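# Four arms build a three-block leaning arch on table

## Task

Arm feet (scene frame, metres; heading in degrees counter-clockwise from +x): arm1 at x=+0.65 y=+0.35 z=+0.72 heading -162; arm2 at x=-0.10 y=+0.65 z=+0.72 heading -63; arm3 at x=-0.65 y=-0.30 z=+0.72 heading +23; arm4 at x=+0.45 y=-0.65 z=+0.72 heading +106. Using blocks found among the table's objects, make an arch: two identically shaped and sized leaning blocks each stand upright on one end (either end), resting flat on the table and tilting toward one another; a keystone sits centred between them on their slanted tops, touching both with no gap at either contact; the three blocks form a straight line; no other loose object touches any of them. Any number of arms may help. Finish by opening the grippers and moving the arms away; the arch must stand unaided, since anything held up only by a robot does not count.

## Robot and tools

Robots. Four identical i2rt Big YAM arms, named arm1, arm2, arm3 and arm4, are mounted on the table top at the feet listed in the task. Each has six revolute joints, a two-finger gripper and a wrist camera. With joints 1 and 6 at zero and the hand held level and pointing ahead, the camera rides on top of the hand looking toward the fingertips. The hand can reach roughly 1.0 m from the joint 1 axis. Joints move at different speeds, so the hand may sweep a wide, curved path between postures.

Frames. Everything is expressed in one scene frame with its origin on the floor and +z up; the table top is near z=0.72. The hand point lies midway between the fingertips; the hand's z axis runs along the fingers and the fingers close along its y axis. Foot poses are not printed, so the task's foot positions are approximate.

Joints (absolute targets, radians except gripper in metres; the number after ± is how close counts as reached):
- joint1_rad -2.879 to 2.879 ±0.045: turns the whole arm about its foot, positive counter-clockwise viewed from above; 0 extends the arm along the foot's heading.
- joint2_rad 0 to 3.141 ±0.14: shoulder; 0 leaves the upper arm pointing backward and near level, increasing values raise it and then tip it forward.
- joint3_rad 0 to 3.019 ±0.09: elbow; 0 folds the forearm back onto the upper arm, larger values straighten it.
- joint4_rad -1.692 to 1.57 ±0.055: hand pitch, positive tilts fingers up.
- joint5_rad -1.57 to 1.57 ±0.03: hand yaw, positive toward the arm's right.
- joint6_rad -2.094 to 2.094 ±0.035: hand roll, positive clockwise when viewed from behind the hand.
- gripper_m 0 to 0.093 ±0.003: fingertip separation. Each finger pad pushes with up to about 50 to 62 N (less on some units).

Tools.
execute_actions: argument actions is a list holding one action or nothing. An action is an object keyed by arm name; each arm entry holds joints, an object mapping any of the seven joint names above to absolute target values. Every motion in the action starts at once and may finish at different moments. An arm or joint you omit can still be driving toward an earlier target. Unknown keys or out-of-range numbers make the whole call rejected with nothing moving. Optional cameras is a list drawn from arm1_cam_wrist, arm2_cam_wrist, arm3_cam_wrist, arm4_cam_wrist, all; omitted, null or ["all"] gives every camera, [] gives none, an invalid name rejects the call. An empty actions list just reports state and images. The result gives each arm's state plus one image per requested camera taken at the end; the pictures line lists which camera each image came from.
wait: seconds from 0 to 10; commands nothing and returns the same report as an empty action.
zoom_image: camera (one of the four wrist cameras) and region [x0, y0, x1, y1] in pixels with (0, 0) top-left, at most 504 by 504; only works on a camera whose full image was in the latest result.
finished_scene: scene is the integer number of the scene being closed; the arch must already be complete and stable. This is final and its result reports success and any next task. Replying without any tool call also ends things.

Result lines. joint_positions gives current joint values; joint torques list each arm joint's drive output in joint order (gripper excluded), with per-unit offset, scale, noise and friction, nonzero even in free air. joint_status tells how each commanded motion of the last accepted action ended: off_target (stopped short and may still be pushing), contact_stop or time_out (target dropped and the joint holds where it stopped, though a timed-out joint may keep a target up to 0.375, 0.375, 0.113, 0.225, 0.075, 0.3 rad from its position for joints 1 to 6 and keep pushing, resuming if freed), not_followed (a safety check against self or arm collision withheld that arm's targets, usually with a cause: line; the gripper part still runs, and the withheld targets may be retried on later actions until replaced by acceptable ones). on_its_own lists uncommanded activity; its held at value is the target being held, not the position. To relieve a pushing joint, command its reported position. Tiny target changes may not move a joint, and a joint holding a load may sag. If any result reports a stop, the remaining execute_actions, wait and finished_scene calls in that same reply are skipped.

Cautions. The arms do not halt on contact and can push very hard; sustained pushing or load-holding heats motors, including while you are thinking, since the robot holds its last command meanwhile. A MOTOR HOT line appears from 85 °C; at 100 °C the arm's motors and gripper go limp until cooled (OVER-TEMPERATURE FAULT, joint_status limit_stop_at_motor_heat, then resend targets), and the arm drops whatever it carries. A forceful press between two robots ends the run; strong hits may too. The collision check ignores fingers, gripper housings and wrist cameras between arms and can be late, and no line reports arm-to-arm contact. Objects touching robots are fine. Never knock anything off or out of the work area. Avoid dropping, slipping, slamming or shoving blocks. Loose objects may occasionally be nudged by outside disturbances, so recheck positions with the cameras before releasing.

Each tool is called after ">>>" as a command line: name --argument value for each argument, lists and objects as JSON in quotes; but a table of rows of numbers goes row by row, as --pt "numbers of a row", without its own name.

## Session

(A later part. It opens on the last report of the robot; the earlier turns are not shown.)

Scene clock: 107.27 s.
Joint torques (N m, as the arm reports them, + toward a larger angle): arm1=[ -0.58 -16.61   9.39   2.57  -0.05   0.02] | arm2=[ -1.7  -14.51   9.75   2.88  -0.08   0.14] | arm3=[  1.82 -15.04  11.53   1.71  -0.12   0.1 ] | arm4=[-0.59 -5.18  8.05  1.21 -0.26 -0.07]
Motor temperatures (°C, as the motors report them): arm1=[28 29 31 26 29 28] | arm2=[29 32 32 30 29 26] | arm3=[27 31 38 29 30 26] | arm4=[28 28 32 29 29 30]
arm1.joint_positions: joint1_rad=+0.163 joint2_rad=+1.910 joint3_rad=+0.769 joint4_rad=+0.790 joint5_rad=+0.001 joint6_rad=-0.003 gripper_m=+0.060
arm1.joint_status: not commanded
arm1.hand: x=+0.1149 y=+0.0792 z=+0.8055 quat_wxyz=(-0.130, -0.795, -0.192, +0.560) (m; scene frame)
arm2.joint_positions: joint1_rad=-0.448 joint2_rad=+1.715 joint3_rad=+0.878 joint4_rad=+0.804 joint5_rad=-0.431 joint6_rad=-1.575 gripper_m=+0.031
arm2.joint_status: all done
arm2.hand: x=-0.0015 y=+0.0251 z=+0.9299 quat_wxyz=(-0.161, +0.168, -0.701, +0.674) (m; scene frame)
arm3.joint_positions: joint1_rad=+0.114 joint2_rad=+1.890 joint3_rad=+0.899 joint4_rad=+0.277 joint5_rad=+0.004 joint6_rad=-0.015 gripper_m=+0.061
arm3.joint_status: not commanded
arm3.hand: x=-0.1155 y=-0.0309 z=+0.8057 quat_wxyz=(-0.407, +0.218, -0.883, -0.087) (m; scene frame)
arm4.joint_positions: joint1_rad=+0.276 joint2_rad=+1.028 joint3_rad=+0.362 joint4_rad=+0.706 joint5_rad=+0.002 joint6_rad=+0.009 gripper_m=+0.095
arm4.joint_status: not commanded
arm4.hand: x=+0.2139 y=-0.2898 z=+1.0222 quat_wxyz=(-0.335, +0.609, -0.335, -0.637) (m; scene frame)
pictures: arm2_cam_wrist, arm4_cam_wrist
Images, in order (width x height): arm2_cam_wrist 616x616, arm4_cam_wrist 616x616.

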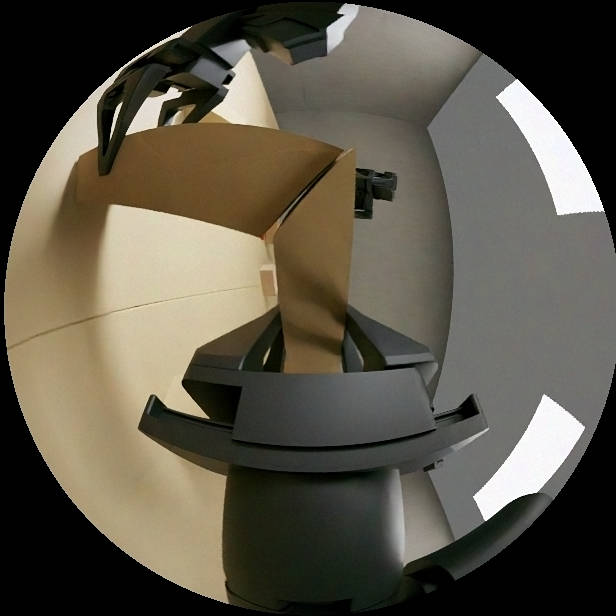

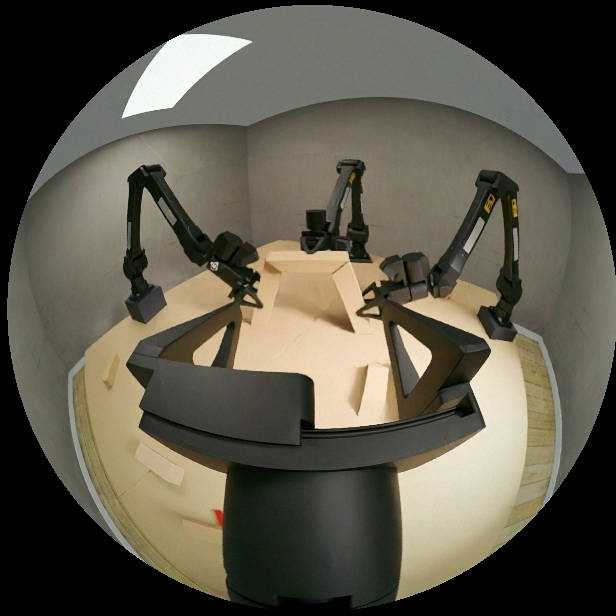

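Release, withdraw and view from above.

>>> execute_actions --actions '[{"arm2":{"joints":{"gripper_m":0.075}}}]' --cameras '[]'

>>> execute_actions --actions '[{"arm2":{"joints":{"joint2_rad":1.58,"joint3_rad":0.66,"joint4_rad":0.93}}}]' --cameras '["arm4_cam_wrist"]'

>>> execute_actions --actions '[{"arm2":{"joints":{"joint2_rad":1.2,"joint3_rad":0.9}}}]' --cameras '[]'

>>> execute_actions --actions '[{"arm2":{"joints":{"joint1_rad":-0.36,"joint2_rad":1.85,"joint3_rad":2.35,"joint4_rad":-1.69,"joint5_rad":0,"joint6_rad":-2.02,"gripper_m":0.093}}}]' --cameras '["arm2_cam_wrist"]'

>>> zoom_image --camera "arm2_cam_wrist" --region '[220,60,420,320]'

Scene clock: 108.13 s.
Joint torques (N m, as the arm reports them, + toward a larger angle): arm1=[ -0.5  -16.74   9.39   2.58  -0.04   0.02] | arm2=[ -1.41 -14.75   9.77   2.92  -0.06   0.13] | arm3=[  3.08 -15.44  11.73   1.69  -0.06   0.23] | arm4=[-0.63 -5.73  7.93  1.42 -0.28 -0.06]
Motor temperatures (°C, as the motors report them): arm1=[28 29 31 26 29 28] | arm2=[29 32 32 30 29 26] | arm3=[27 31 38 29 30 26] | arm4=[28 28 32 29 29 30]
arm1.joint_positions: joint1_rad=+0.163 joint2_rad=+1.910 joint3_rad=+0.769 joint4_rad=+0.790 joint5_rad=+0.001 joint6_rad=-0.003 gripper_m=+0.060
arm1.joint_status: not commanded
arm1.hand: x=+0.1149 y=+0.0792 z=+0.8055 quat_wxyz=(-0.130, -0.795, -0.192, +0.560) (m; scene frame)
arm2.joint_positions: joint1_rad=-0.448 joint2_rad=+1.715 joint3_rad=+0.878 joint4_rad=+0.804 joint5_rad=-0.431 joint6_rad=-1.574 gripper_m=+0.075
arm2.joint_status: all done
arm2.hand: x=-0.0015 y=+0.0251 z=+0.9299 quat_wxyz=(-0.162, +0.168, -0.701, +0.674) (m; scene frame)
arm3.joint_positions: joint1_rad=+0.114 joint2_rad=+1.890 joint3_rad=+0.899 joint4_rad=+0.277 joint5_rad=+0.004 joint6_rad=-0.014 gripper_m=+0.061
arm3.joint_status: not commanded
arm3.hand: x=-0.1155 y=-0.0309 z=+0.8057 quat_wxyz=(-0.407, +0.218, -0.883, -0.087) (m; scene frame)
arm4.joint_positions: joint1_rad=+0.276 joint2_rad=+1.028 joint3_rad=+0.362 joint4_rad=+0.706 joint5_rad=+0.002 joint6_rad=+0.009 gripper_m=+0.095
arm4.joint_status: not commanded
arm4.hand: x=+0.2139 y=-0.2898 z=+1.0222 quat_wxyz=(-0.335, +0.609, -0.335, -0.637) (m; scene frame)
pictures: none
No camera images: the call's "cameras" was empty. Leave "cameras" out to get every camera's image.

Scene clock: 109.07 s.
Joint torques (N m, as the arm reports them, + toward a larger angle): arm1=[ -0.55 -16.71   9.38   2.55  -0.05   0.02] | arm2=[ -1.3  -12.91   7.5    2.77  -0.05   0.12] | arm3=[  2.03 -14.55  11.63   1.82  -0.05   0.13] | arm4=[-0.73 -5.4   7.77  1.2  -0.25 -0.05]
Motor temperatures (°C, as the motors report them): arm1=[28 29 31 26 29 28] | arm2=[29 32 32 30 29 26] | arm3=[27 31 38 29 30 26] | arm4=[28 28 32 29 29 30]
arm1.joint_positions: joint1_rad=+0.163 joint2_rad=+1.910 joint3_rad=+0.769 joint4_rad=+0.790 joint5_rad=+0.001 joint6_rad=-0.003 gripper_m=+0.060
arm1.joint_status: not commanded
arm1.hand: x=+0.1149 y=+0.0792 z=+0.8055 quat_wxyz=(-0.130, -0.795, -0.192, +0.560) (m; scene frame)
arm2.joint_positions: joint1_rad=-0.448 joint2_rad=+1.577 joint3_rad=+0.660 joint4_rad=+0.916 joint5_rad=-0.431 joint6_rad=-1.574 gripper_m=+0.075
arm2.joint_status: all done
arm2.hand: x=-0.0044 y=+0.0996 z=+0.9316 quat_wxyz=(-0.159, +0.170, -0.690, +0.685) (m; scene frame)
arm3.joint_positions: joint1_rad=+0.114 joint2_rad=+1.890 joint3_rad=+0.899 joint4_rad=+0.277 joint5_rad=+0.004 joint6_rad=-0.014 gripper_m=+0.061
arm3.joint_status: not commanded
arm3.hand: x=-0.1155 y=-0.0309 z=+0.8057 quat_wxyz=(-0.407, +0.218, -0.883, -0.087) (m; scene frame)
arm4.joint_positions: joint1_rad=+0.276 joint2_rad=+1.028 joint3_rad=+0.362 joint4_rad=+0.706 joint5_rad=+0.002 joint6_rad=+0.009 gripper_m=+0.095
arm4.joint_status: not commanded
arm4.hand: x=+0.2139 y=-0.2898 z=+1.0222 quat_wxyz=(-0.335, +0.609, -0.335, -0.637) (m; scene frame)
pictures: arm4_cam_wrist
Images, in order (width x height): arm4_cam_wrist 616x616.

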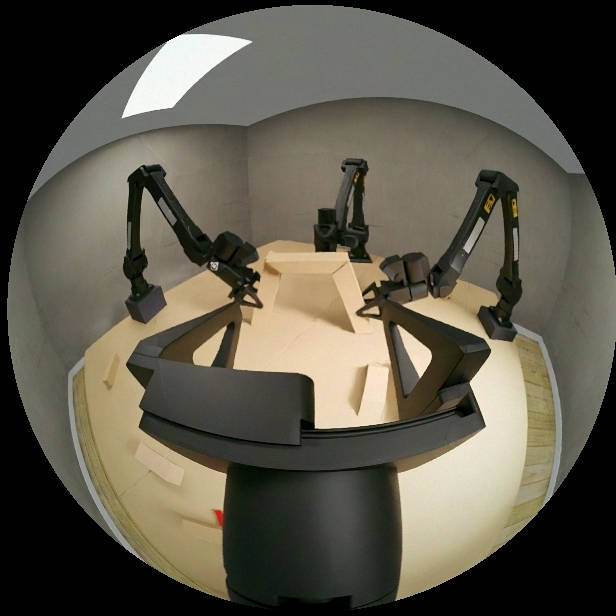

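Scene clock: 110.47 s.
Joint torques (N m, as the arm reports them, + toward a larger angle): arm1=[ -0.58 -16.73   9.39   2.61  -0.05   0.01] | arm2=[-1.41 -8.22 11.04  1.53  0.23  0.11] | arm3=[  2.45 -14.9   11.62   1.72  -0.08   0.15] | arm4=[-0.66 -5.55  7.85  1.27 -0.25 -0.04]
Motor temperatures (°C, as the motors report them): arm1=[28 29 31 26 29 28] | arm2=[29 31 32 30 29 26] | arm3=[27 31 38 29 30 26] | arm4=[28 28 32 29 29 30]
arm1.joint_positions: joint1_rad=+0.163 joint2_rad=+1.910 joint3_rad=+0.769 joint4_rad=+0.790 joint5_rad=+0.001 joint6_rad=-0.003 gripper_m=+0.060
arm1.joint_status: not commanded
arm1.hand: x=+0.1149 y=+0.0792 z=+0.8055 quat_wxyz=(-0.130, -0.795, -0.192, +0.560) (m; scene frame)
arm2.joint_positions: joint1_rad=-0.448 joint2_rad=+1.185 joint3_rad=+0.891 joint4_rad=+0.932 joint5_rad=-0.431 joint6_rad=-1.574 gripper_m=+0.075
arm2.joint_status: all done
arm2.hand: x=-0.0025 y=+0.1601 z=+1.2601 quat_wxyz=(-0.109, +0.206, -0.438, +0.869) (m; scene frame)
arm3.joint_positions: joint1_rad=+0.114 joint2_rad=+1.890 joint3_rad=+0.899 joint4_rad=+0.277 joint5_rad=+0.004 joint6_rad=-0.014 gripper_m=+0.061
arm3.joint_status: not commanded
arm3.hand: x=-0.1155 y=-0.0309 z=+0.8057 quat_wxyz=(-0.407, +0.218, -0.883, -0.087) (m; scene frame)
arm4.joint_positions: joint1_rad=+0.276 joint2_rad=+1.028 joint3_rad=+0.362 joint4_rad=+0.706 joint5_rad=+0.002 joint6_rad=+0.009 gripper_m=+0.095
arm4.joint_status: not commanded
arm4.hand: x=+0.2139 y=-0.2898 z=+1.0222 quat_wxyz=(-0.335, +0.609, -0.335, -0.637) (m; scene frame)
pictures: none
No camera images: the call's "cameras" was empty. Leave "cameras" out to get every camera's image.

Scene clock: 112.73 s.
Joint torques (N m, as the arm reports them, + toward a larger angle): arm1=[ -0.56 -16.77   9.39   2.57  -0.05   0.01] | arm2=[ -1.85 -18.78  11.82   0.67  -0.04  -0.11] | arm3=[  1.82 -14.94  11.63   1.59  -0.11   0.14] | arm4=[-0.82 -5.55  7.88  1.39 -0.27 -0.04]
Motor temperatures (°C, as the motors report them): arm1=[28 29 31 26 29 28] | arm2=[29 31 32 30 29 26] | arm3=[27 31 38 29 30 26] | arm4=[28 28 32 29 29 30]
arm1.joint_positions: joint1_rad=+0.163 joint2_rad=+1.910 joint3_rad=+0.769 joint4_rad=+0.790 joint5_rad=+0.001 joint6_rad=-0.003 gripper_m=+0.060
arm1.joint_status: not commanded
arm1.hand: x=+0.1149 y=+0.0792 z=+0.8055 quat_wxyz=(-0.130, -0.795, -0.192, +0.560) (m; scene frame)
arm2.joint_positions: joint1_rad=-0.358 joint2_rad=+1.831 joint3_rad=+2.320 joint4_rad=-1.680 joint5_rad=-0.003 joint6_rad=-2.008 gripper_m=+0.093
arm2.joint_status: all done
arm2.hand: x=-0.0153 y=+0.0421 z=+1.1561 quat_wxyz=(+0.033, +0.276, -0.943, +0.183) (m; scene frame)
arm3.joint_positions: joint1_rad=+0.114 joint2_rad=+1.890 joint3_rad=+0.899 joint4_rad=+0.277 joint5_rad=+0.004 joint6_rad=-0.014 gripper_m=+0.061
arm3.joint_status: not commanded
arm3.hand: x=-0.1155 y=-0.0309 z=+0.8057 quat_wxyz=(-0.407, +0.218, -0.883, -0.087) (m; scene frame)
arm4.joint_positions: joint1_rad=+0.276 joint2_rad=+1.028 joint3_rad=+0.362 joint4_rad=+0.706 joint5_rad=+0.002 joint6_rad=+0.009 gripper_m=+0.095
arm4.joint_status: not commanded
arm4.hand: x=+0.2139 y=-0.2898 z=+1.0222 quat_wxyz=(-0.335, +0.609, -0.335, -0.637) (m; scene frame)
pictures: arm2_cam_wrist
Images, in order (width x height): arm2_cam_wrist 616x616.

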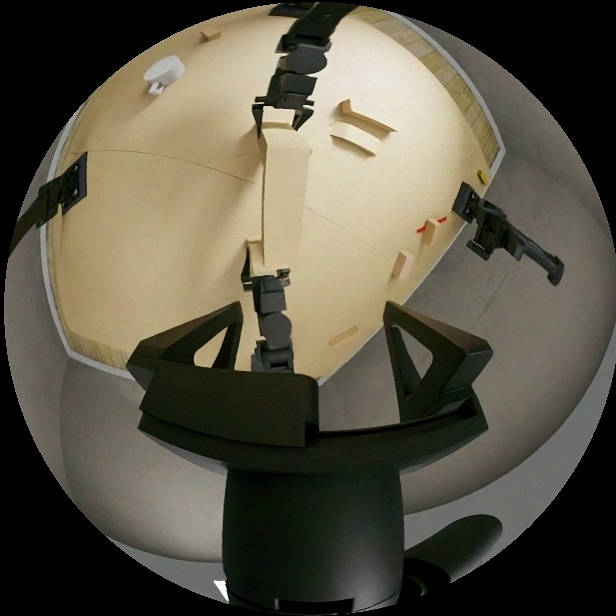

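Region (220, 60, 420, 320) of arm2_cam_wrist's 616x616 image, scaled by 1.938, with more detail than that image has; it fills the left 388 columns of this view, and the rest is white.

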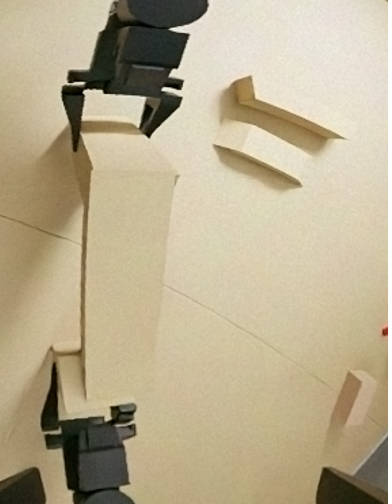

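>>> execute_actions --actions '[{"arm2":{"joints":{"joint1_rad":-0.338,"joint2_rad":1.975,"joint3_rad":2.15,"joint6_rad":-1.9}}}]' --cameras '["arm2_cam_wrist"]'

Scene clock: 114.27 s.
Joint torques (N m, as the arm reports them, + toward a larger angle): arm1=[ -0.5  -16.66   9.38   2.56  -0.04   0.02] | arm2=[ -0.99 -24.48  11.16   0.06  -0.05   0.13] | arm3=[  2.41 -15.02  11.66   1.88  -0.11   0.14] | arm4=[-0.52 -5.99  7.91  1.32 -0.25 -0.04]
Motor temperatures (°C, as the motors report them): arm1=[28 29 31 26 29 28] | arm2=[29 31 32 30 29 26] | arm3=[27 31 38 29 30 26] | arm4=[28 28 32 29 29 30]
arm1.joint_positions: joint1_rad=+0.163 joint2_rad=+1.910 joint3_rad=+0.769 joint4_rad=+0.790 joint5_rad=+0.001 joint6_rad=-0.003 gripper_m=+0.060
arm1.joint_status: not commanded
arm1.hand: x=+0.1149 y=+0.0792 z=+0.8055 quat_wxyz=(-0.130, -0.795, -0.192, +0.560) (m; scene frame)
arm2.joint_positions: joint1_rad=-0.346 joint2_rad=+1.987 joint3_rad=+2.132 joint4_rad=-1.682 joint5_rad=-0.003 joint6_rad=-1.912 gripper_m=+0.093
arm2.joint_status: all done
arm2.hand: x=-0.0089 y=+0.0338 z=+0.9848 quat_wxyz=(+0.006, +0.239, -0.971, +0.013) (m; scene frame)
arm3.joint_positions: joint1_rad=+0.114 joint2_rad=+1.890 joint3_rad=+0.899 joint4_rad=+0.277 joint5_rad=+0.004 joint6_rad=-0.014 gripper_m=+0.061
arm3.joint_status: not commanded
arm3.hand: x=-0.1155 y=-0.0309 z=+0.8057 quat_wxyz=(-0.407, +0.218, -0.883, -0.087) (m; scene frame)
arm4.joint_positions: joint1_rad=+0.276 joint2_rad=+1.028 joint3_rad=+0.362 joint4_rad=+0.706 joint5_rad=+0.002 joint6_rad=+0.009 gripper_m=+0.095
arm4.joint_status: not commanded
arm4.hand: x=+0.2139 y=-0.2898 z=+1.0222 quat_wxyz=(-0.335, +0.609, -0.335, -0.637) (m; scene frame)
pictures: arm2_cam_wrist
Images, in order (width x height): arm2_cam_wrist 616x616.

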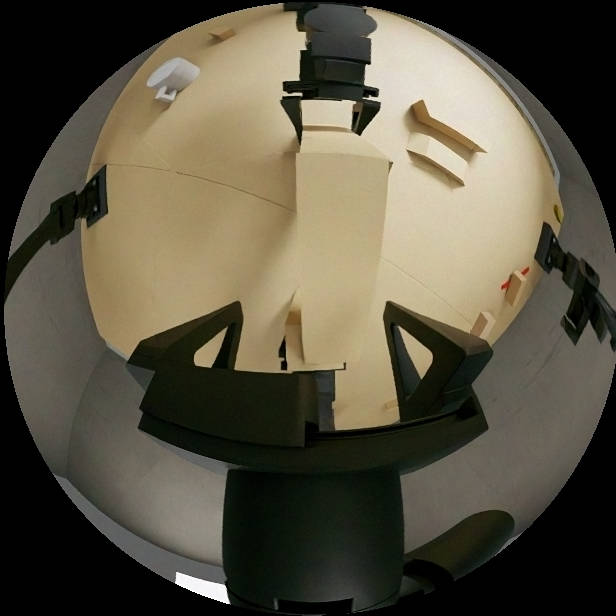

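>>> execute_actions --actions '[{"arm2":{"joints":{"joint2_rad":2.01,"joint4_rad":-1.65}}}]' --cameras '["arm2_cam_wrist"]'

Scene clock: 115.10 s.
Joint torques (N m, as the arm reports them, + toward a larger angle): arm1=[ -0.6  -16.67   9.4    2.58  -0.04   0.02] | arm2=[ -1.05 -21.41  11.15   0.95  -0.05   0.13] | arm3=[  3.02 -14.74  11.47   1.81  -0.13   0.17] | arm4=[-0.75 -5.77  7.96  1.23 -0.28 -0.1 ]
Motor temperatures (°C, as the motors report them): arm1=[28 29 31 26 29 28] | arm2=[29 31 32 30 29 26] | arm3=[27 31 38 29 30 26] | arm4=[28 28 32 29 29 30]
arm1.joint_positions: joint1_rad=+0.163 joint2_rad=+1.910 joint3_rad=+0.769 joint4_rad=+0.790 joint5_rad=+0.001 joint6_rad=-0.003 gripper_m=+0.060
arm1.joint_status: not commanded
arm1.hand: x=+0.1149 y=+0.0792 z=+0.8055 quat_wxyz=(-0.130, -0.795, -0.192, +0.560) (m; scene frame)
arm2.joint_positions: joint1_rad=-0.346 joint2_rad=+1.987 joint3_rad=+2.132 joint4_rad=-1.661 joint5_rad=-0.003 joint6_rad=-1.912 gripper_m=+0.093
arm2.joint_status: all done
arm2.hand: x=-0.0082 y=+0.0288 z=+0.9850 quat_wxyz=(+0.007, +0.239, -0.971, +0.024) (m; scene frame)
arm3.joint_positions: joint1_rad=+0.114 joint2_rad=+1.890 joint3_rad=+0.899 joint4_rad=+0.277 joint5_rad=+0.004 joint6_rad=-0.014 gripper_m=+0.061
arm3.joint_status: not commanded
arm3.hand: x=-0.1155 y=-0.0309 z=+0.8057 quat_wxyz=(-0.407, +0.218, -0.883, -0.087) (m; scene frame)
arm4.joint_positions: joint1_rad=+0.276 joint2_rad=+1.028 joint3_rad=+0.362 joint4_rad=+0.706 joint5_rad=+0.002 joint6_rad=+0.009 gripper_m=+0.095
arm4.joint_status: not commanded
arm4.hand: x=+0.2139 y=-0.2898 z=+1.0222 quat_wxyz=(-0.335, +0.609, -0.335, -0.637) (m; scene frame)
pictures: arm2_cam_wrist
Images, in order (width x height): arm2_cam_wrist 616x616.

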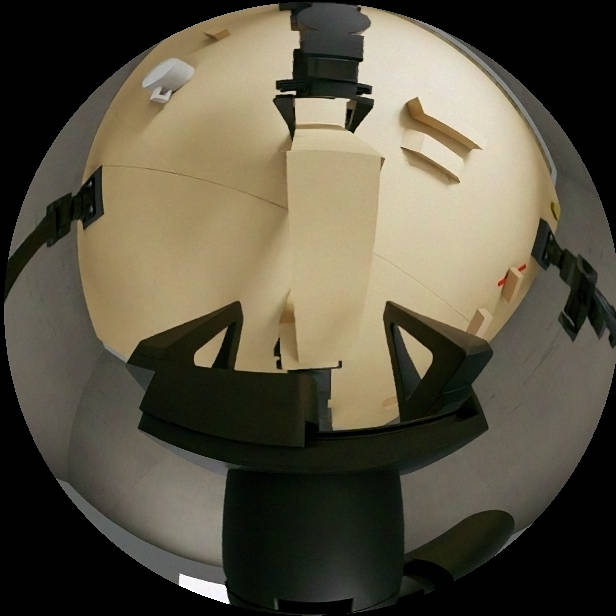

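>>> execute_actions --actions '[{"arm2":{"joints":{"joint3_rad":2.08,"joint4_rad":-1.54}}}]' --cameras '["arm2_cam_wrist"]'

Scene clock: 116.07 s.
Joint torques (N m, as the arm reports them, + toward a larger angle): arm1=[ -0.53 -16.8    9.39   2.57  -0.04   0.02] | arm2=[ -0.95 -21.38  10.03   1.1   -0.05   0.11] | arm3=[  1.87 -15.67  11.86   1.76  -0.06   0.14] | arm4=[-0.73 -5.79  7.79  1.32 -0.25 -0.06]
Motor temperatures (°C, as the motors report them): arm1=[28 29 31 26 29 28] | arm2=[29 32 32 30 29 26] | arm3=[27 31 38 29 30 26] | arm4=[28 28 32 29 29 30]
arm1.joint_positions: joint1_rad=+0.163 joint2_rad=+1.910 joint3_rad=+0.769 joint4_rad=+0.790 joint5_rad=+0.001 joint6_rad=-0.003 gripper_m=+0.060
arm1.joint_status: not commanded
arm1.hand: x=+0.1149 y=+0.0792 z=+0.8055 quat_wxyz=(-0.130, -0.795, -0.192, +0.560) (m; scene frame)
arm2.joint_positions: joint1_rad=-0.346 joint2_rad=+1.987 joint3_rad=+2.078 joint4_rad=-1.551 joint5_rad=-0.003 joint6_rad=-1.912 gripper_m=+0.093
arm2.joint_status: all done
arm2.hand: x=-0.0062 y=+0.0127 z=+0.9659 quat_wxyz=(+0.010, +0.239, -0.970, +0.052) (m; scene frame)
arm3.joint_positions: joint1_rad=+0.114 joint2_rad=+1.890 joint3_rad=+0.899 joint4_rad=+0.277 joint5_rad=+0.004 joint6_rad=-0.014 gripper_m=+0.061
arm3.joint_status: not commanded
arm3.hand: x=-0.1155 y=-0.0309 z=+0.8057 quat_wxyz=(-0.407, +0.218, -0.883, -0.087) (m; scene frame)
arm4.joint_positions: joint1_rad=+0.276 joint2_rad=+1.028 joint3_rad=+0.362 joint4_rad=+0.706 joint5_rad=+0.002 joint6_rad=+0.009 gripper_m=+0.095
arm4.joint_status: not commanded
arm4.hand: x=+0.2139 y=-0.2898 z=+1.0222 quat_wxyz=(-0.335, +0.609, -0.335, -0.637) (m; scene frame)
pictures: arm2_cam_wrist
Images, in order (width x height): arm2_cam_wrist 616x616.

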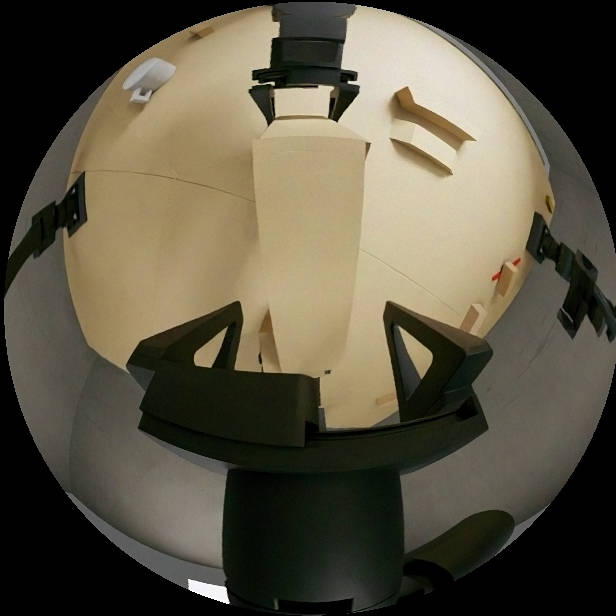

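>>> execute_actions --actions '[{"arm2":{"joints":{"joint3_rad":1.975,"joint4_rad":-1.44}}}]' --cameras '["arm2_cam_wrist","arm4_cam_wrist"]'

Scene clock: 117.20 s.
Joint torques (N m, as the arm reports them, + toward a larger angle): arm1=[ -0.53 -16.73   9.39   2.57  -0.04   0.01] | arm2=[ -0.93 -22.06  10.25   1.09  -0.05   0.12] | arm3=[  2.69 -14.78  11.68   1.71  -0.11   0.16] | arm4=[-0.74 -5.75  7.88  1.35 -0.24 -0.02]
Motor temperatures (°C, as the motors report them): arm1=[28 29 31 26 29 28] | arm2=[29 32 32 30 29 26] | arm3=[27 31 38 29 30 26] | arm4=[28 28 32 29 29 30]
arm1.joint_positions: joint1_rad=+0.163 joint2_rad=+1.910 joint3_rad=+0.769 joint4_rad=+0.790 joint5_rad=+0.001 joint6_rad=-0.003 gripper_m=+0.060
arm1.joint_status: not commanded
arm1.hand: x=+0.1149 y=+0.0792 z=+0.8055 quat_wxyz=(-0.130, -0.795, -0.192, +0.560) (m; scene frame)
arm2.joint_positions: joint1_rad=-0.346 joint2_rad=+1.988 joint3_rad=+1.971 joint4_rad=-1.451 joint5_rad=-0.003 joint6_rad=-1.911 gripper_m=+0.093
arm2.joint_status: all done
arm2.hand: x=-0.0068 y=+0.0133 z=+0.9238 quat_wxyz=(+0.010, +0.239, -0.970, +0.047) (m; scene frame)
arm3.joint_positions: joint1_rad=+0.114 joint2_rad=+1.890 joint3_rad=+0.899 joint4_rad=+0.277 joint5_rad=+0.004 joint6_rad=-0.014 gripper_m=+0.061
arm3.joint_status: not commanded
arm3.hand: x=-0.1155 y=-0.0309 z=+0.8057 quat_wxyz=(-0.407, +0.218, -0.883, -0.087) (m; scene frame)
arm4.joint_positions: joint1_rad=+0.276 joint2_rad=+1.028 joint3_rad=+0.362 joint4_rad=+0.706 joint5_rad=+0.002 joint6_rad=+0.009 gripper_m=+0.095
arm4.joint_status: not commanded
arm4.hand: x=+0.2139 y=-0.2898 z=+1.0222 quat_wxyz=(-0.335, +0.609, -0.335, -0.637) (m; scene frame)
pictures: arm2_cam_wrist, arm4_cam_wrist
Images, in order (width x height): arm2_cam_wrist 616x616, arm4_cam_wrist 616x616.

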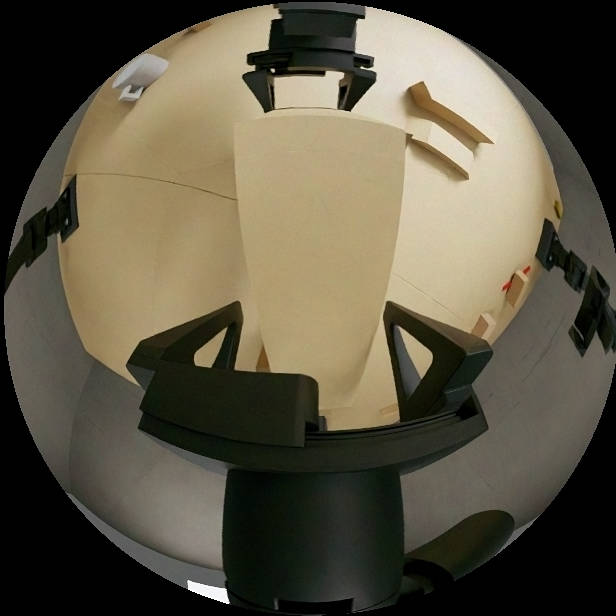

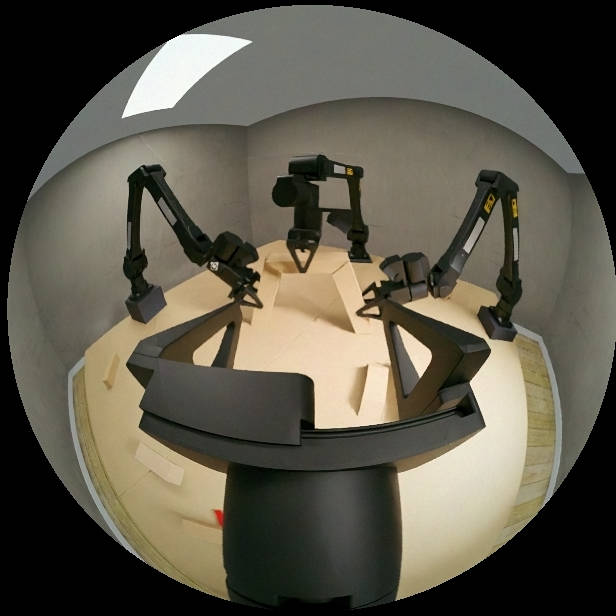

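>>> execute_actions --actions '[{"arm2":{"joints":{"gripper_m":0.054}}}]' --cameras '[]'

>>> execute_actions --actions '[{"arm3":{"joints":{"joint1_rad":0.09,"joint5_rad":0,"joint6_rad":0}}}]' --cameras '["arm2_cam_wrist","arm4_cam_wrist"]'

>>> zoom_image --camera "arm4_cam_wrist" --region '[240,220,380,340]'

Scene clock: 117.93 s.
Joint torques (N m, as the arm reports them, + toward a larger angle): arm1=[ -0.54 -16.78   9.38   2.59  -0.04   0.  ] | arm2=[ -1.05 -21.74  10.23   1.04  -0.06   0.12] | arm3=[  2.2  -15.17  11.72   1.69  -0.04   0.18] | arm4=[-0.74 -5.26  7.9   1.27 -0.24 -0.04]
Motor temperatures (°C, as the motors report them): arm1=[28 29 31 26 29 28] | arm2=[29 32 32 30 29 26] | arm3=[27 31 38 29 30 26] | arm4=[28 28 32 29 29 30]
arm1.joint_positions: joint1_rad=+0.163 joint2_rad=+1.910 joint3_rad=+0.769 joint4_rad=+0.790 joint5_rad=+0.001 joint6_rad=-0.001 gripper_m=+0.060
arm1.joint_status: not commanded
arm1.hand: x=+0.1149 y=+0.0792 z=+0.8055 quat_wxyz=(-0.130, -0.795, -0.192, +0.560) (m; scene frame)
arm2.joint_positions: joint1_rad=-0.346 joint2_rad=+1.988 joint3_rad=+1.971 joint4_rad=-1.449 joint5_rad=-0.002 joint6_rad=-1.911 gripper_m=+0.060
arm2.joint_status: gripper_m off_target (ended at +0.060, target +0.054)
arm2.hand: x=-0.0068 y=+0.0128 z=+0.9238 quat_wxyz=(+0.010, +0.238, -0.970, +0.048) (m; scene frame)
arm3.joint_positions: joint1_rad=+0.114 joint2_rad=+1.890 joint3_rad=+0.899 joint4_rad=+0.277 joint5_rad=+0.004 joint6_rad=-0.014 gripper_m=+0.061
arm3.joint_status: not commanded
arm3.hand: x=-0.1155 y=-0.0309 z=+0.8057 quat_wxyz=(-0.407, +0.218, -0.883, -0.088) (m; scene frame)
arm4.joint_positions: joint1_rad=+0.276 joint2_rad=+1.028 joint3_rad=+0.362 joint4_rad=+0.706 joint5_rad=+0.002 joint6_rad=+0.009 gripper_m=+0.095
arm4.joint_status: not commanded
arm4.hand: x=+0.2139 y=-0.2898 z=+1.0222 quat_wxyz=(-0.335, +0.609, -0.335, -0.637) (m; scene frame)
pictures: none
No camera images: the call's "cameras" was empty. Leave "cameras" out to get every camera's image.

Scene clock: 118.43 s.
Joint torques (N m, as the arm reports them, + toward a larger angle): arm1=[ -0.64 -16.71   9.41   2.55  -0.05   0.  ] | arm2=[ -1.08 -21.8   10.21   1.02  -0.06   0.11] | arm3=[ -0.85 -14.08  11.55   1.79  -0.02   0.14] | arm4=[-1.08 -5.18  7.95  1.32 -0.27 -0.02]
Motor temperatures (°C, as the motors report them): arm1=[28 29 31 26 29 28] | arm2=[29 32 32 30 29 26] | arm3=[27 31 38 29 30 26] | arm4=[28 28 32 29 29 30]
arm1.joint_positions: joint1_rad=+0.163 joint2_rad=+1.910 joint3_rad=+0.769 joint4_rad=+0.790 joint5_rad=+0.001 joint6_rad=-0.001 gripper_m=+0.060
arm1.joint_status: not commanded
arm1.hand: x=+0.1149 y=+0.0792 z=+0.8055 quat_wxyz=(-0.130, -0.795, -0.192, +0.560) (m; scene frame)
arm2.joint_positions: joint1_rad=-0.346 joint2_rad=+1.988 joint3_rad=+1.971 joint4_rad=-1.449 joint5_rad=-0.002 joint6_rad=-1.911 gripper_m=+0.060
arm2.joint_status: not commanded
arm2.hand: x=-0.0068 y=+0.0128 z=+0.9238 quat_wxyz=(+0.010, +0.238, -0.970, +0.048) (m; scene frame)
arm3.joint_positions: joint1_rad=+0.112 joint2_rad=+1.890 joint3_rad=+0.899 joint4_rad=+0.277 joint5_rad=+0.002 joint6_rad=-0.014 gripper_m=+0.061
arm3.joint_status: all done
arm3.hand: x=-0.1154 y=-0.0311 z=+0.8057 quat_wxyz=(-0.407, +0.218, -0.883, -0.088) (m; scene frame)
arm4.joint_positions: joint1_rad=+0.276 joint2_rad=+1.028 joint3_rad=+0.362 joint4_rad=+0.706 joint5_rad=+0.002 joint6_rad=+0.009 gripper_m=+0.095
arm4.joint_status: not commanded
arm4.hand: x=+0.2139 y=-0.2898 z=+1.0222 quat_wxyz=(-0.335, +0.609, -0.335, -0.637) (m; scene frame)
pictures: arm2_cam_wrist, arm4_cam_wrist
Images, in order (width x height): arm2_cam_wrist 616x616, arm4_cam_wrist 616x616.

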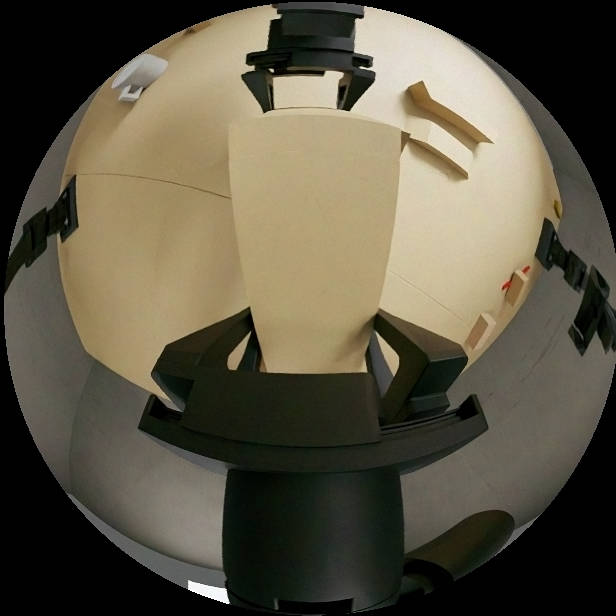

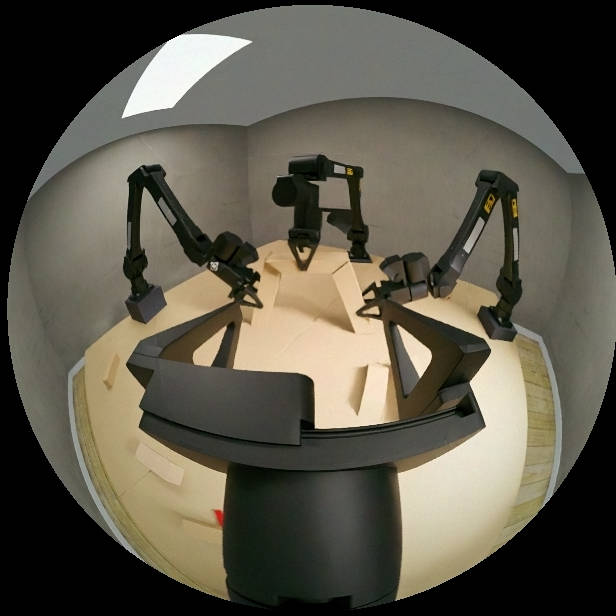

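Region (240, 220, 380, 340) of arm4_cam_wrist's 616x616 image, scaled by 3.600, with more detail than that image has; it fills the top 432 rows of this view, and the rest is white.

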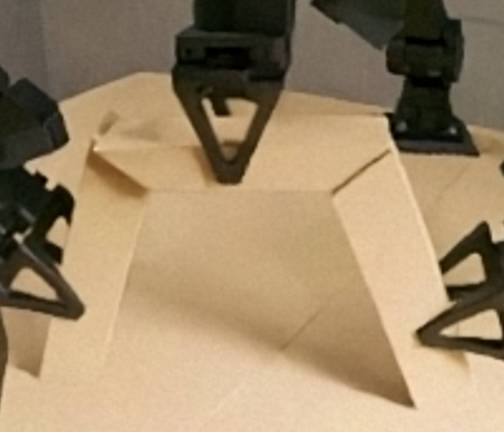

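>>> execute_actions --actions '[{"arm3":{"joints":{"joint1_rad":0.07}}}]' --cameras '["arm2_cam_wrist","arm4_cam_wrist"]'

>>> zoom_image --camera "arm4_cam_wrist" --region '[240,220,380,340]'

Scene clock: 119.43 s.
Joint torques (N m, as the arm reports them, + toward a larger angle): arm1=[ -0.64 -16.56   9.38   2.59  -0.05   0.  ] | arm2=[ -1.07 -21.86  10.24   0.98  -0.07   0.12] | arm3=[  0.39 -15.07  11.63   1.81   0.14   0.11] | arm4=[-1.2  -5.59  7.92  1.26 -0.22 -0.05]
Motor temperatures (°C, as the motors report them): arm1=[28 29 31 26 29 28] | arm2=[29 32 32 30 29 26] | arm3=[27 31 38 29 30 26] | arm4=[28 28 32 29 29 30]
arm1.joint_positions: joint1_rad=+0.163 joint2_rad=+1.910 joint3_rad=+0.769 joint4_rad=+0.790 joint5_rad=+0.001 joint6_rad=-0.001 gripper_m=+0.060
arm1.joint_status: not commanded
arm1.hand: x=+0.1149 y=+0.0792 z=+0.8055 quat_wxyz=(-0.130, -0.795, -0.192, +0.560) (m; scene frame)
arm2.joint_positions: joint1_rad=-0.346 joint2_rad=+1.988 joint3_rad=+1.971 joint4_rad=-1.449 joint5_rad=-0.002 joint6_rad=-1.910 gripper_m=+0.060
arm2.joint_status: not commanded
arm2.hand: x=-0.0068 y=+0.0128 z=+0.9238 quat_wxyz=(+0.010, +0.238, -0.970, +0.048) (m; scene frame)
arm3.joint_positions: joint1_rad=+0.083 joint2_rad=+1.890 joint3_rad=+0.899 joint4_rad=+0.277 joint5_rad=-0.001 joint6_rad=-0.011 gripper_m=+0.061
arm3.joint_status: all done
arm3.hand: x=-0.1080 y=-0.0463 z=+0.8059 quat_wxyz=(-0.408, +0.204, -0.886, -0.084) (m; scene frame)
arm4.joint_positions: joint1_rad=+0.276 joint2_rad=+1.028 joint3_rad=+0.362 joint4_rad=+0.706 joint5_rad=+0.002 joint6_rad=+0.009 gripper_m=+0.095
arm4.joint_status: not commanded
arm4.hand: x=+0.2139 y=-0.2898 z=+1.0222 quat_wxyz=(-0.335, +0.609, -0.335, -0.637) (m; scene frame)
pictures: arm2_cam_wrist, arm4_cam_wrist
Images, in order (width x height): arm2_cam_wrist 616x616, arm4_cam_wrist 616x616.

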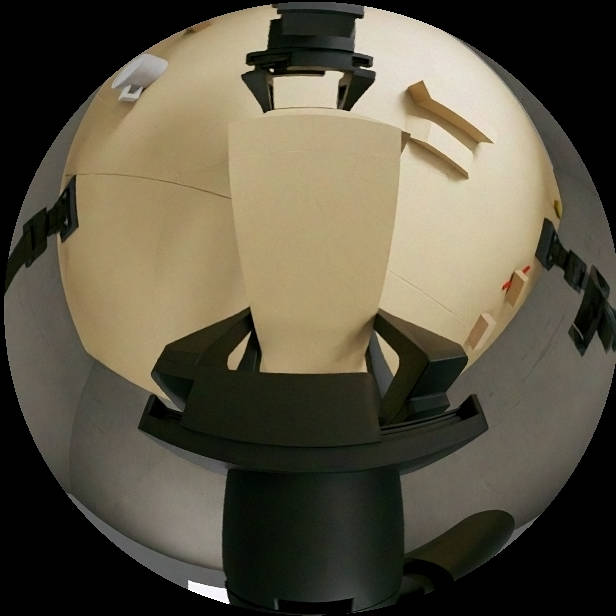

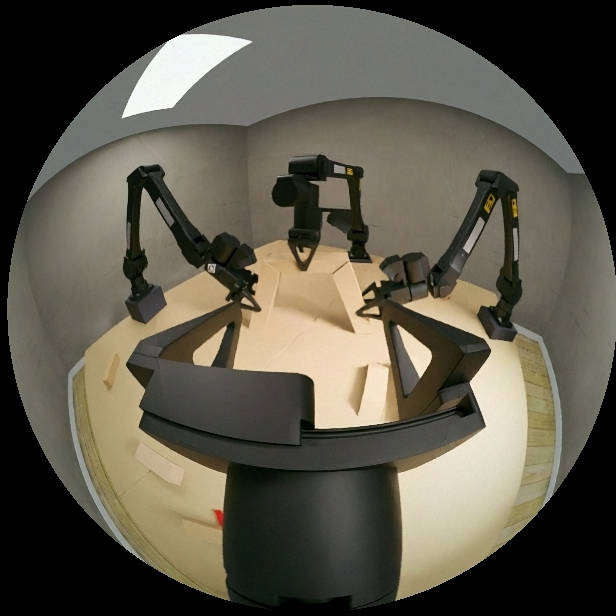

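Region (240, 220, 380, 340) of arm4_cam_wrist's 616x616 image, scaled by 3.600, with more detail than that image has; it fills the top 432 rows of this view, and the rest is white.

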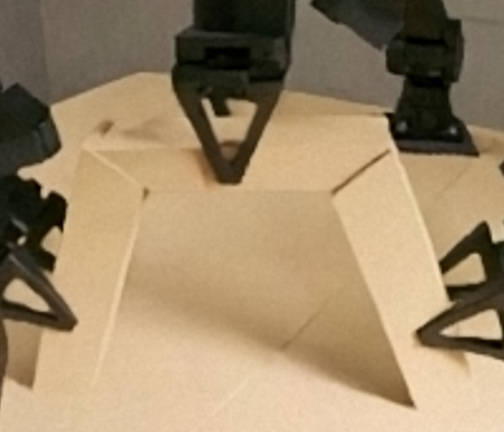

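>>> execute_actions --actions '[{"arm2":{"joints":{"gripper_m":0.093}}}]' --cameras '[]'

>>> execute_actions --actions '[{"arm2":{"joints":{"joint3_rad":2.3,"joint4_rad":-1.69}}}]' --cameras '["arm2_cam_wrist","arm4_cam_wrist"]'

>>> zoom_image --camera "arm2_cam_wrist" --region '[210,60,410,400]'

>>> zoom_image --camera "arm4_cam_wrist" --region '[240,220,380,340]'

Scene clock: 120.23 s.
Joint torques (N m, as the arm reports them, + toward a larger angle): arm1=[ -0.49 -16.7    9.42   2.55  -0.05   0.  ] | arm2=[ -1.   -21.92  10.18   1.01  -0.07   0.11] | arm3=[  0.84 -15.35  11.68   1.65   0.15   0.13] | arm4=[-0.91 -6.01  7.88  1.2  -0.26 -0.04]
Motor temperatures (°C, as the motors report them): arm1=[28 29 31 26 29 28] | arm2=[29 32 32 30 29 26] | arm3=[27 31 38 29 30 26] | arm4=[28 28 32 29 29 30]
arm1.joint_positions: joint1_rad=+0.163 joint2_rad=+1.910 joint3_rad=+0.769 joint4_rad=+0.790 joint5_rad=+0.001 joint6_rad=-0.001 gripper_m=+0.060
arm1.joint_status: not commanded
arm1.hand: x=+0.1149 y=+0.0792 z=+0.8055 quat_wxyz=(-0.130, -0.796, -0.191, +0.560) (m; scene frame)
arm2.joint_positions: joint1_rad=-0.346 joint2_rad=+1.988 joint3_rad=+1.971 joint4_rad=-1.449 joint5_rad=-0.002 joint6_rad=-1.910 gripper_m=+0.093
arm2.joint_status: all done
arm2.hand: x=-0.0068 y=+0.0128 z=+0.9238 quat_wxyz=(+0.010, +0.238, -0.970, +0.048) (m; scene frame)
arm3.joint_positions: joint1_rad=+0.083 joint2_rad=+1.890 joint3_rad=+0.899 joint4_rad=+0.277 joint5_rad=-0.001 joint6_rad=-0.011 gripper_m=+0.061
arm3.joint_status: not commanded
arm3.hand: x=-0.1080 y=-0.0463 z=+0.8059 quat_wxyz=(-0.408, +0.204, -0.886, -0.084) (m; scene frame)
arm4.joint_positions: joint1_rad=+0.276 joint2_rad=+1.028 joint3_rad=+0.362 joint4_rad=+0.706 joint5_rad=+0.002 joint6_rad=+0.009 gripper_m=+0.095
arm4.joint_status: not commanded
arm4.hand: x=+0.2139 y=-0.2898 z=+1.0222 quat_wxyz=(-0.335, +0.609, -0.335, -0.637) (m; scene frame)
pictures: none
No camera images: the call's "cameras" was empty. Leave "cameras" out to get every camera's image.

Scene clock: 121.80 s.
Joint torques (N m, as the arm reports them, + toward a larger angle): arm1=[ -0.58 -16.81   9.39   2.59  -0.05   0.  ] | arm2=[ -0.84 -22.31  12.16   0.25  -0.06   0.12] | arm3=[  0.33 -14.53  11.75   1.65   0.14   0.15] | arm4=[-0.6  -5.1   7.86  1.46 -0.25 -0.04]
Motor temperatures (°C, as the motors report them): arm1=[28 29 31 26 29 28] | arm2=[29 32 32 30 29 26] | arm3=[27 31 38 29 30 26] | arm4=[28 28 32 29 29 30]
arm1.joint_positions: joint1_rad=+0.163 joint2_rad=+1.910 joint3_rad=+0.769 joint4_rad=+0.790 joint5_rad=+0.001 joint6_rad=-0.001 gripper_m=+0.060
arm1.joint_status: not commanded
arm1.hand: x=+0.1149 y=+0.0792 z=+0.8055 quat_wxyz=(-0.130, -0.796, -0.191, +0.560) (m; scene frame)
arm2.joint_positions: joint1_rad=-0.346 joint2_rad=+1.995 joint3_rad=+2.270 joint4_rad=-1.680 joint5_rad=-0.002 joint6_rad=-1.910 gripper_m=+0.093
arm2.joint_status: all done
arm2.hand: x=-0.0049 y=+0.0095 z=+1.0352 quat_wxyz=(+0.013, +0.238, -0.968, +0.079) (m; scene frame)
arm3.joint_positions: joint1_rad=+0.083 joint2_rad=+1.890 joint3_rad=+0.899 joint4_rad=+0.277 joint5_rad=-0.001 joint6_rad=-0.011 gripper_m=+0.061
arm3.joint_status: not commanded
arm3.hand: x=-0.1080 y=-0.0463 z=+0.8059 quat_wxyz=(-0.408, +0.204, -0.886, -0.084) (m; scene frame)
arm4.joint_positions: joint1_rad=+0.276 joint2_rad=+1.028 joint3_rad=+0.362 joint4_rad=+0.706 joint5_rad=+0.002 joint6_rad=+0.009 gripper_m=+0.095
arm4.joint_status: not commanded
arm4.hand: x=+0.2139 y=-0.2898 z=+1.0222 quat_wxyz=(-0.335, +0.609, -0.335, -0.637) (m; scene frame)
pictures: arm2_cam_wrist, arm4_cam_wrist
Images, in order (width x height): arm2_cam_wrist 616x616, arm4_cam_wrist 616x616.

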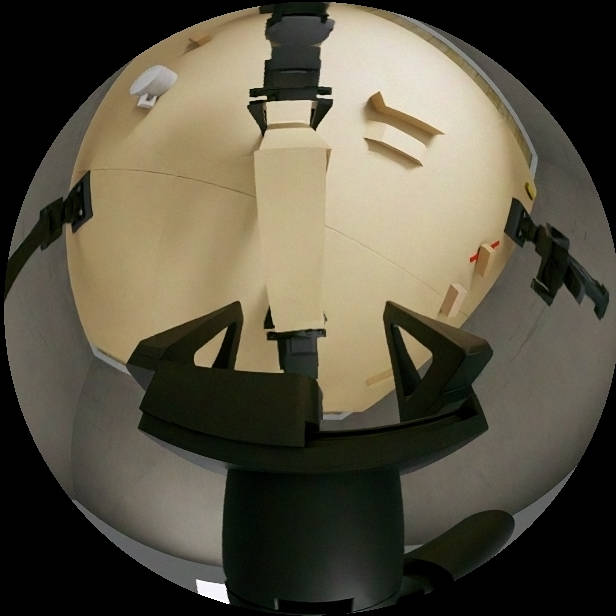

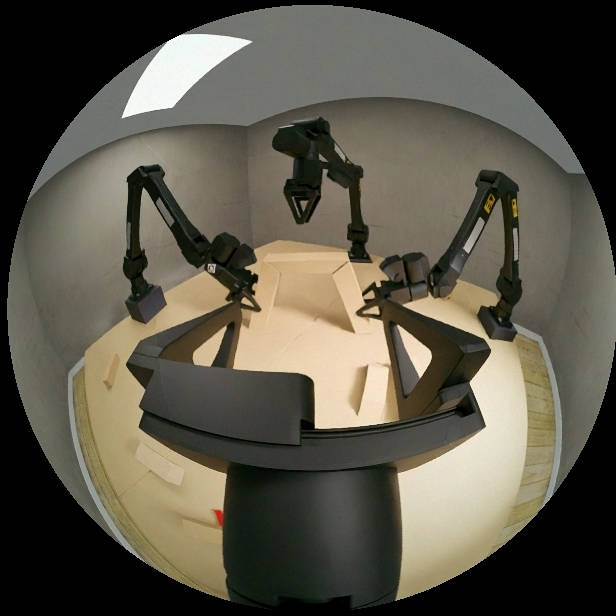

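Region (210, 60, 410, 400) of arm2_cam_wrist's 616x616 image, scaled by 1.482, with more detail than that image has; it fills the left 296 columns of this view, and the rest is white.

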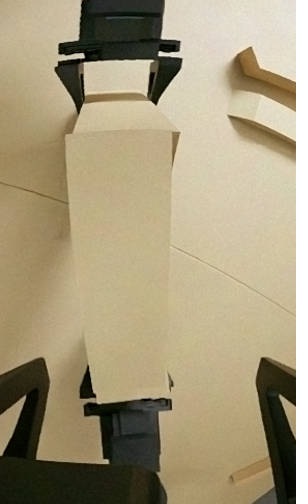

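Region (240, 220, 380, 340) of arm4_cam_wrist's 616x616 image, scaled by 3.600, with more detail than that image has; it fills the top 432 rows of this view, and the rest is white.

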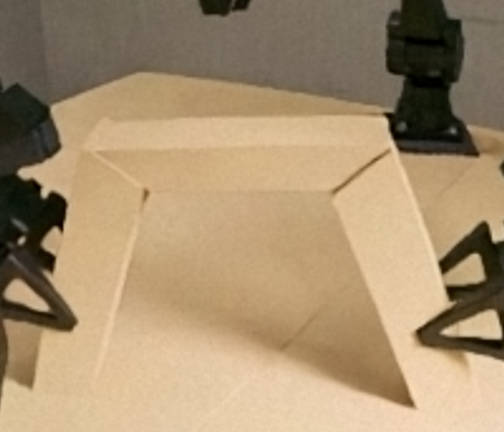

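>>> execute_actions --actions '[{"arm1":{"joints":{"gripper_m":0.093}},"arm3":{"joints":{"gripper_m":0.093}},"arm2":{"joints":{"joint2_rad":1.2}}}]' --cameras '["arm4_cam_wrist"]'

>>> execute_actions --actions '[{"arm1":{"joints":{"joint2_rad":1.76,"joint3_rad":0.55,"joint4_rad":0.9}},"arm3":{"joints":{"joint2_rad":1.74,"joint3_rad":0.66,"joint4_rad":0.4}}}]' --cameras '["arm4_cam_wrist"]'

>>> zoom_image --camera "arm4_cam_wrist" --region '[220,220,400,350]'

Scene clock: 124.17 s.
Joint torques (N m, as the arm reports them, + toward a larger angle): arm1=[ -0.58 -16.8    8.25   2.18  -0.05  -0.01] | arm2=[-0.72 -5.46  7.36  1.65 -0.02  0.17] | arm3=[ -0.25 -14.77   9.92   1.8    0.13   0.15] | arm4=[-0.56 -6.08  7.86  1.21 -0.25 -0.06]
Motor temperatures (°C, as the motors report them): arm1=[28 29 31 26 29 28] | arm2=[29 32 32 30 29 26] | arm3=[27 31 38 29 30 26] | arm4=[28 28 32 29 29 30]
arm1.joint_positions: joint1_rad=+0.163 joint2_rad=+1.910 joint3_rad=+0.783 joint4_rad=+0.799 joint5_rad=+0.001 joint6_rad=+0.000 gripper_m=+0.093
arm1.joint_status: all done
arm1.hand: x=+0.1088 y=+0.0761 z=+0.8134 quat_wxyz=(-0.133, -0.789, -0.190, +0.569) (m; scene frame)
arm2.joint_positions: joint1_rad=-0.346 joint2_rad=+1.208 joint3_rad=+2.288 joint4_rad=-1.681 joint5_rad=-0.002 joint6_rad=-1.910 gripper_m=+0.093
arm2.joint_status: all done
arm2.hand: x=-0.0439 y=+0.3187 z=+1.4345 quat_wxyz=(+0.050, +0.214, -0.860, +0.461) (m; scene frame)
arm3.joint_positions: joint1_rad=+0.083 joint2_rad=+1.890 joint3_rad=+0.921 joint4_rad=+0.277 joint5_rad=-0.001 joint6_rad=-0.010 gripper_m=+0.093
arm3.joint_status: all done
arm3.hand: x=-0.0985 y=-0.0418 z=+0.8148 quat_wxyz=(-0.417, +0.203, -0.882, -0.087) (m; scene frame)
arm4.joint_positions: joint1_rad=+0.276 joint2_rad=+1.028 joint3_rad=+0.362 joint4_rad=+0.706 joint5_rad=+0.002 joint6_rad=+0.009 gripper_m=+0.095
arm4.joint_status: not commanded
arm4.hand: x=+0.2139 y=-0.2898 z=+1.0222 quat_wxyz=(-0.335, +0.609, -0.335, -0.637) (m; scene frame)
pictures: arm4_cam_wrist
Images, in order (width x height): arm4_cam_wrist 616x616.

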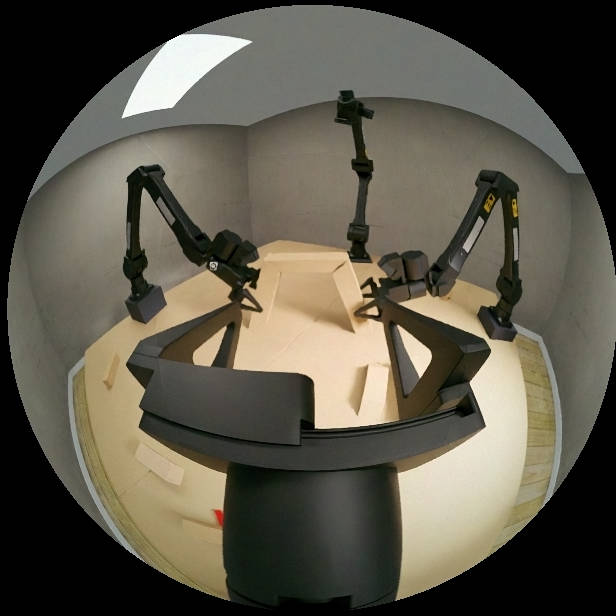

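Scene clock: 125.33 s.
Joint torques (N m, as the arm reports them, + toward a larger angle): arm1=[ -0.53 -11.44   5.45   2.01  -0.05   0.01] | arm2=[-0.82 -5.52  7.23  1.64 -0.02  0.17] | arm3=[ -0.11 -11.32   5.93   2.47   0.16   0.07] | arm4=[-1.04 -5.33  7.87  1.29 -0.24 -0.06]
Motor temperatures (°C, as the motors report them): arm1=[28 29 31 26 29 28] | arm2=[29 31 32 30 29 26] | arm3=[27 31 38 29 30 26] | arm4=[28 28 32 29 29 30]
arm1.joint_positions: joint1_rad=+0.163 joint2_rad=+1.755 joint3_rad=+0.545 joint4_rad=+0.884 joint5_rad=+0.001 joint6_rad=+0.000 gripper_m=+0.093
arm1.joint_status: all done
arm1.hand: x=+0.1830 y=+0.1134 z=+0.8263 quat_wxyz=(-0.133, -0.788, -0.189, +0.570) (m; scene frame)
arm2.joint_positions: joint1_rad=-0.346 joint2_rad=+1.208 joint3_rad=+2.288 joint4_rad=-1.681 joint5_rad=-0.002 joint6_rad=-1.910 gripper_m=+0.093
arm2.joint_status: not commanded
arm2.hand: x=-0.0439 y=+0.3187 z=+1.4345 quat_wxyz=(+0.050, +0.214, -0.860, +0.461) (m; scene frame)
arm3.joint_positions: joint1_rad=+0.083 joint2_rad=+1.735 joint3_rad=+0.657 joint4_rad=+0.376 joint5_rad=-0.001 joint6_rad=-0.010 gripper_m=+0.093
arm3.joint_status: all done
arm3.hand: x=-0.1812 y=-0.0804 z=+0.8158 quat_wxyz=(-0.414, +0.203, -0.883, -0.086) (m; scene frame)
arm4.joint_positions: joint1_rad=+0.276 joint2_rad=+1.028 joint3_rad=+0.362 joint4_rad=+0.706 joint5_rad=+0.002 joint6_rad=+0.009 gripper_m=+0.095
arm4.joint_status: not commanded
arm4.hand: x=+0.2139 y=-0.2898 z=+1.0222 quat_wxyz=(-0.335, +0.609, -0.335, -0.637) (m; scene frame)
pictures: arm4_cam_wrist
Images, in order (width x height): arm4_cam_wrist 616x616.

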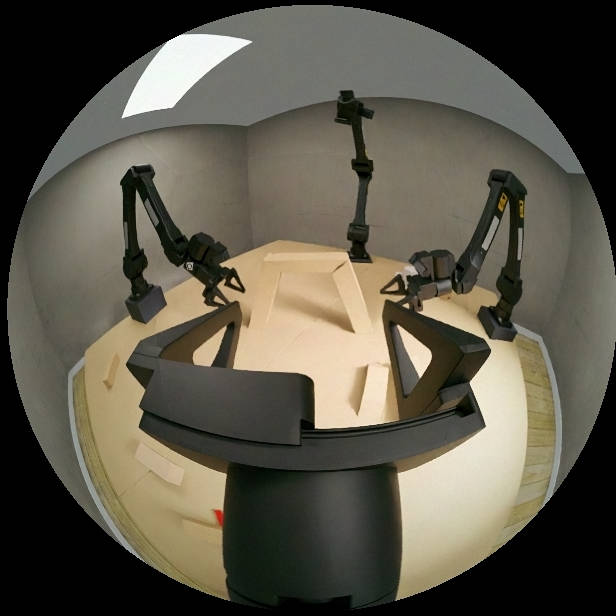

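Region (220, 220, 400, 350) of arm4_cam_wrist's 616x616 image, scaled by 2.800, with more detail than that image has.

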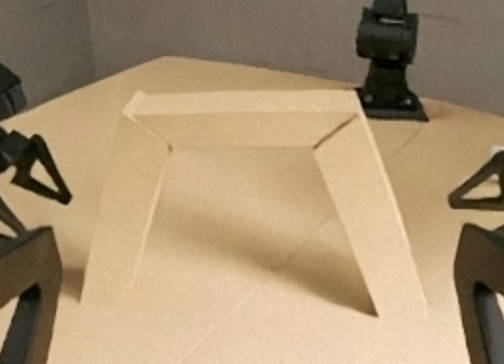

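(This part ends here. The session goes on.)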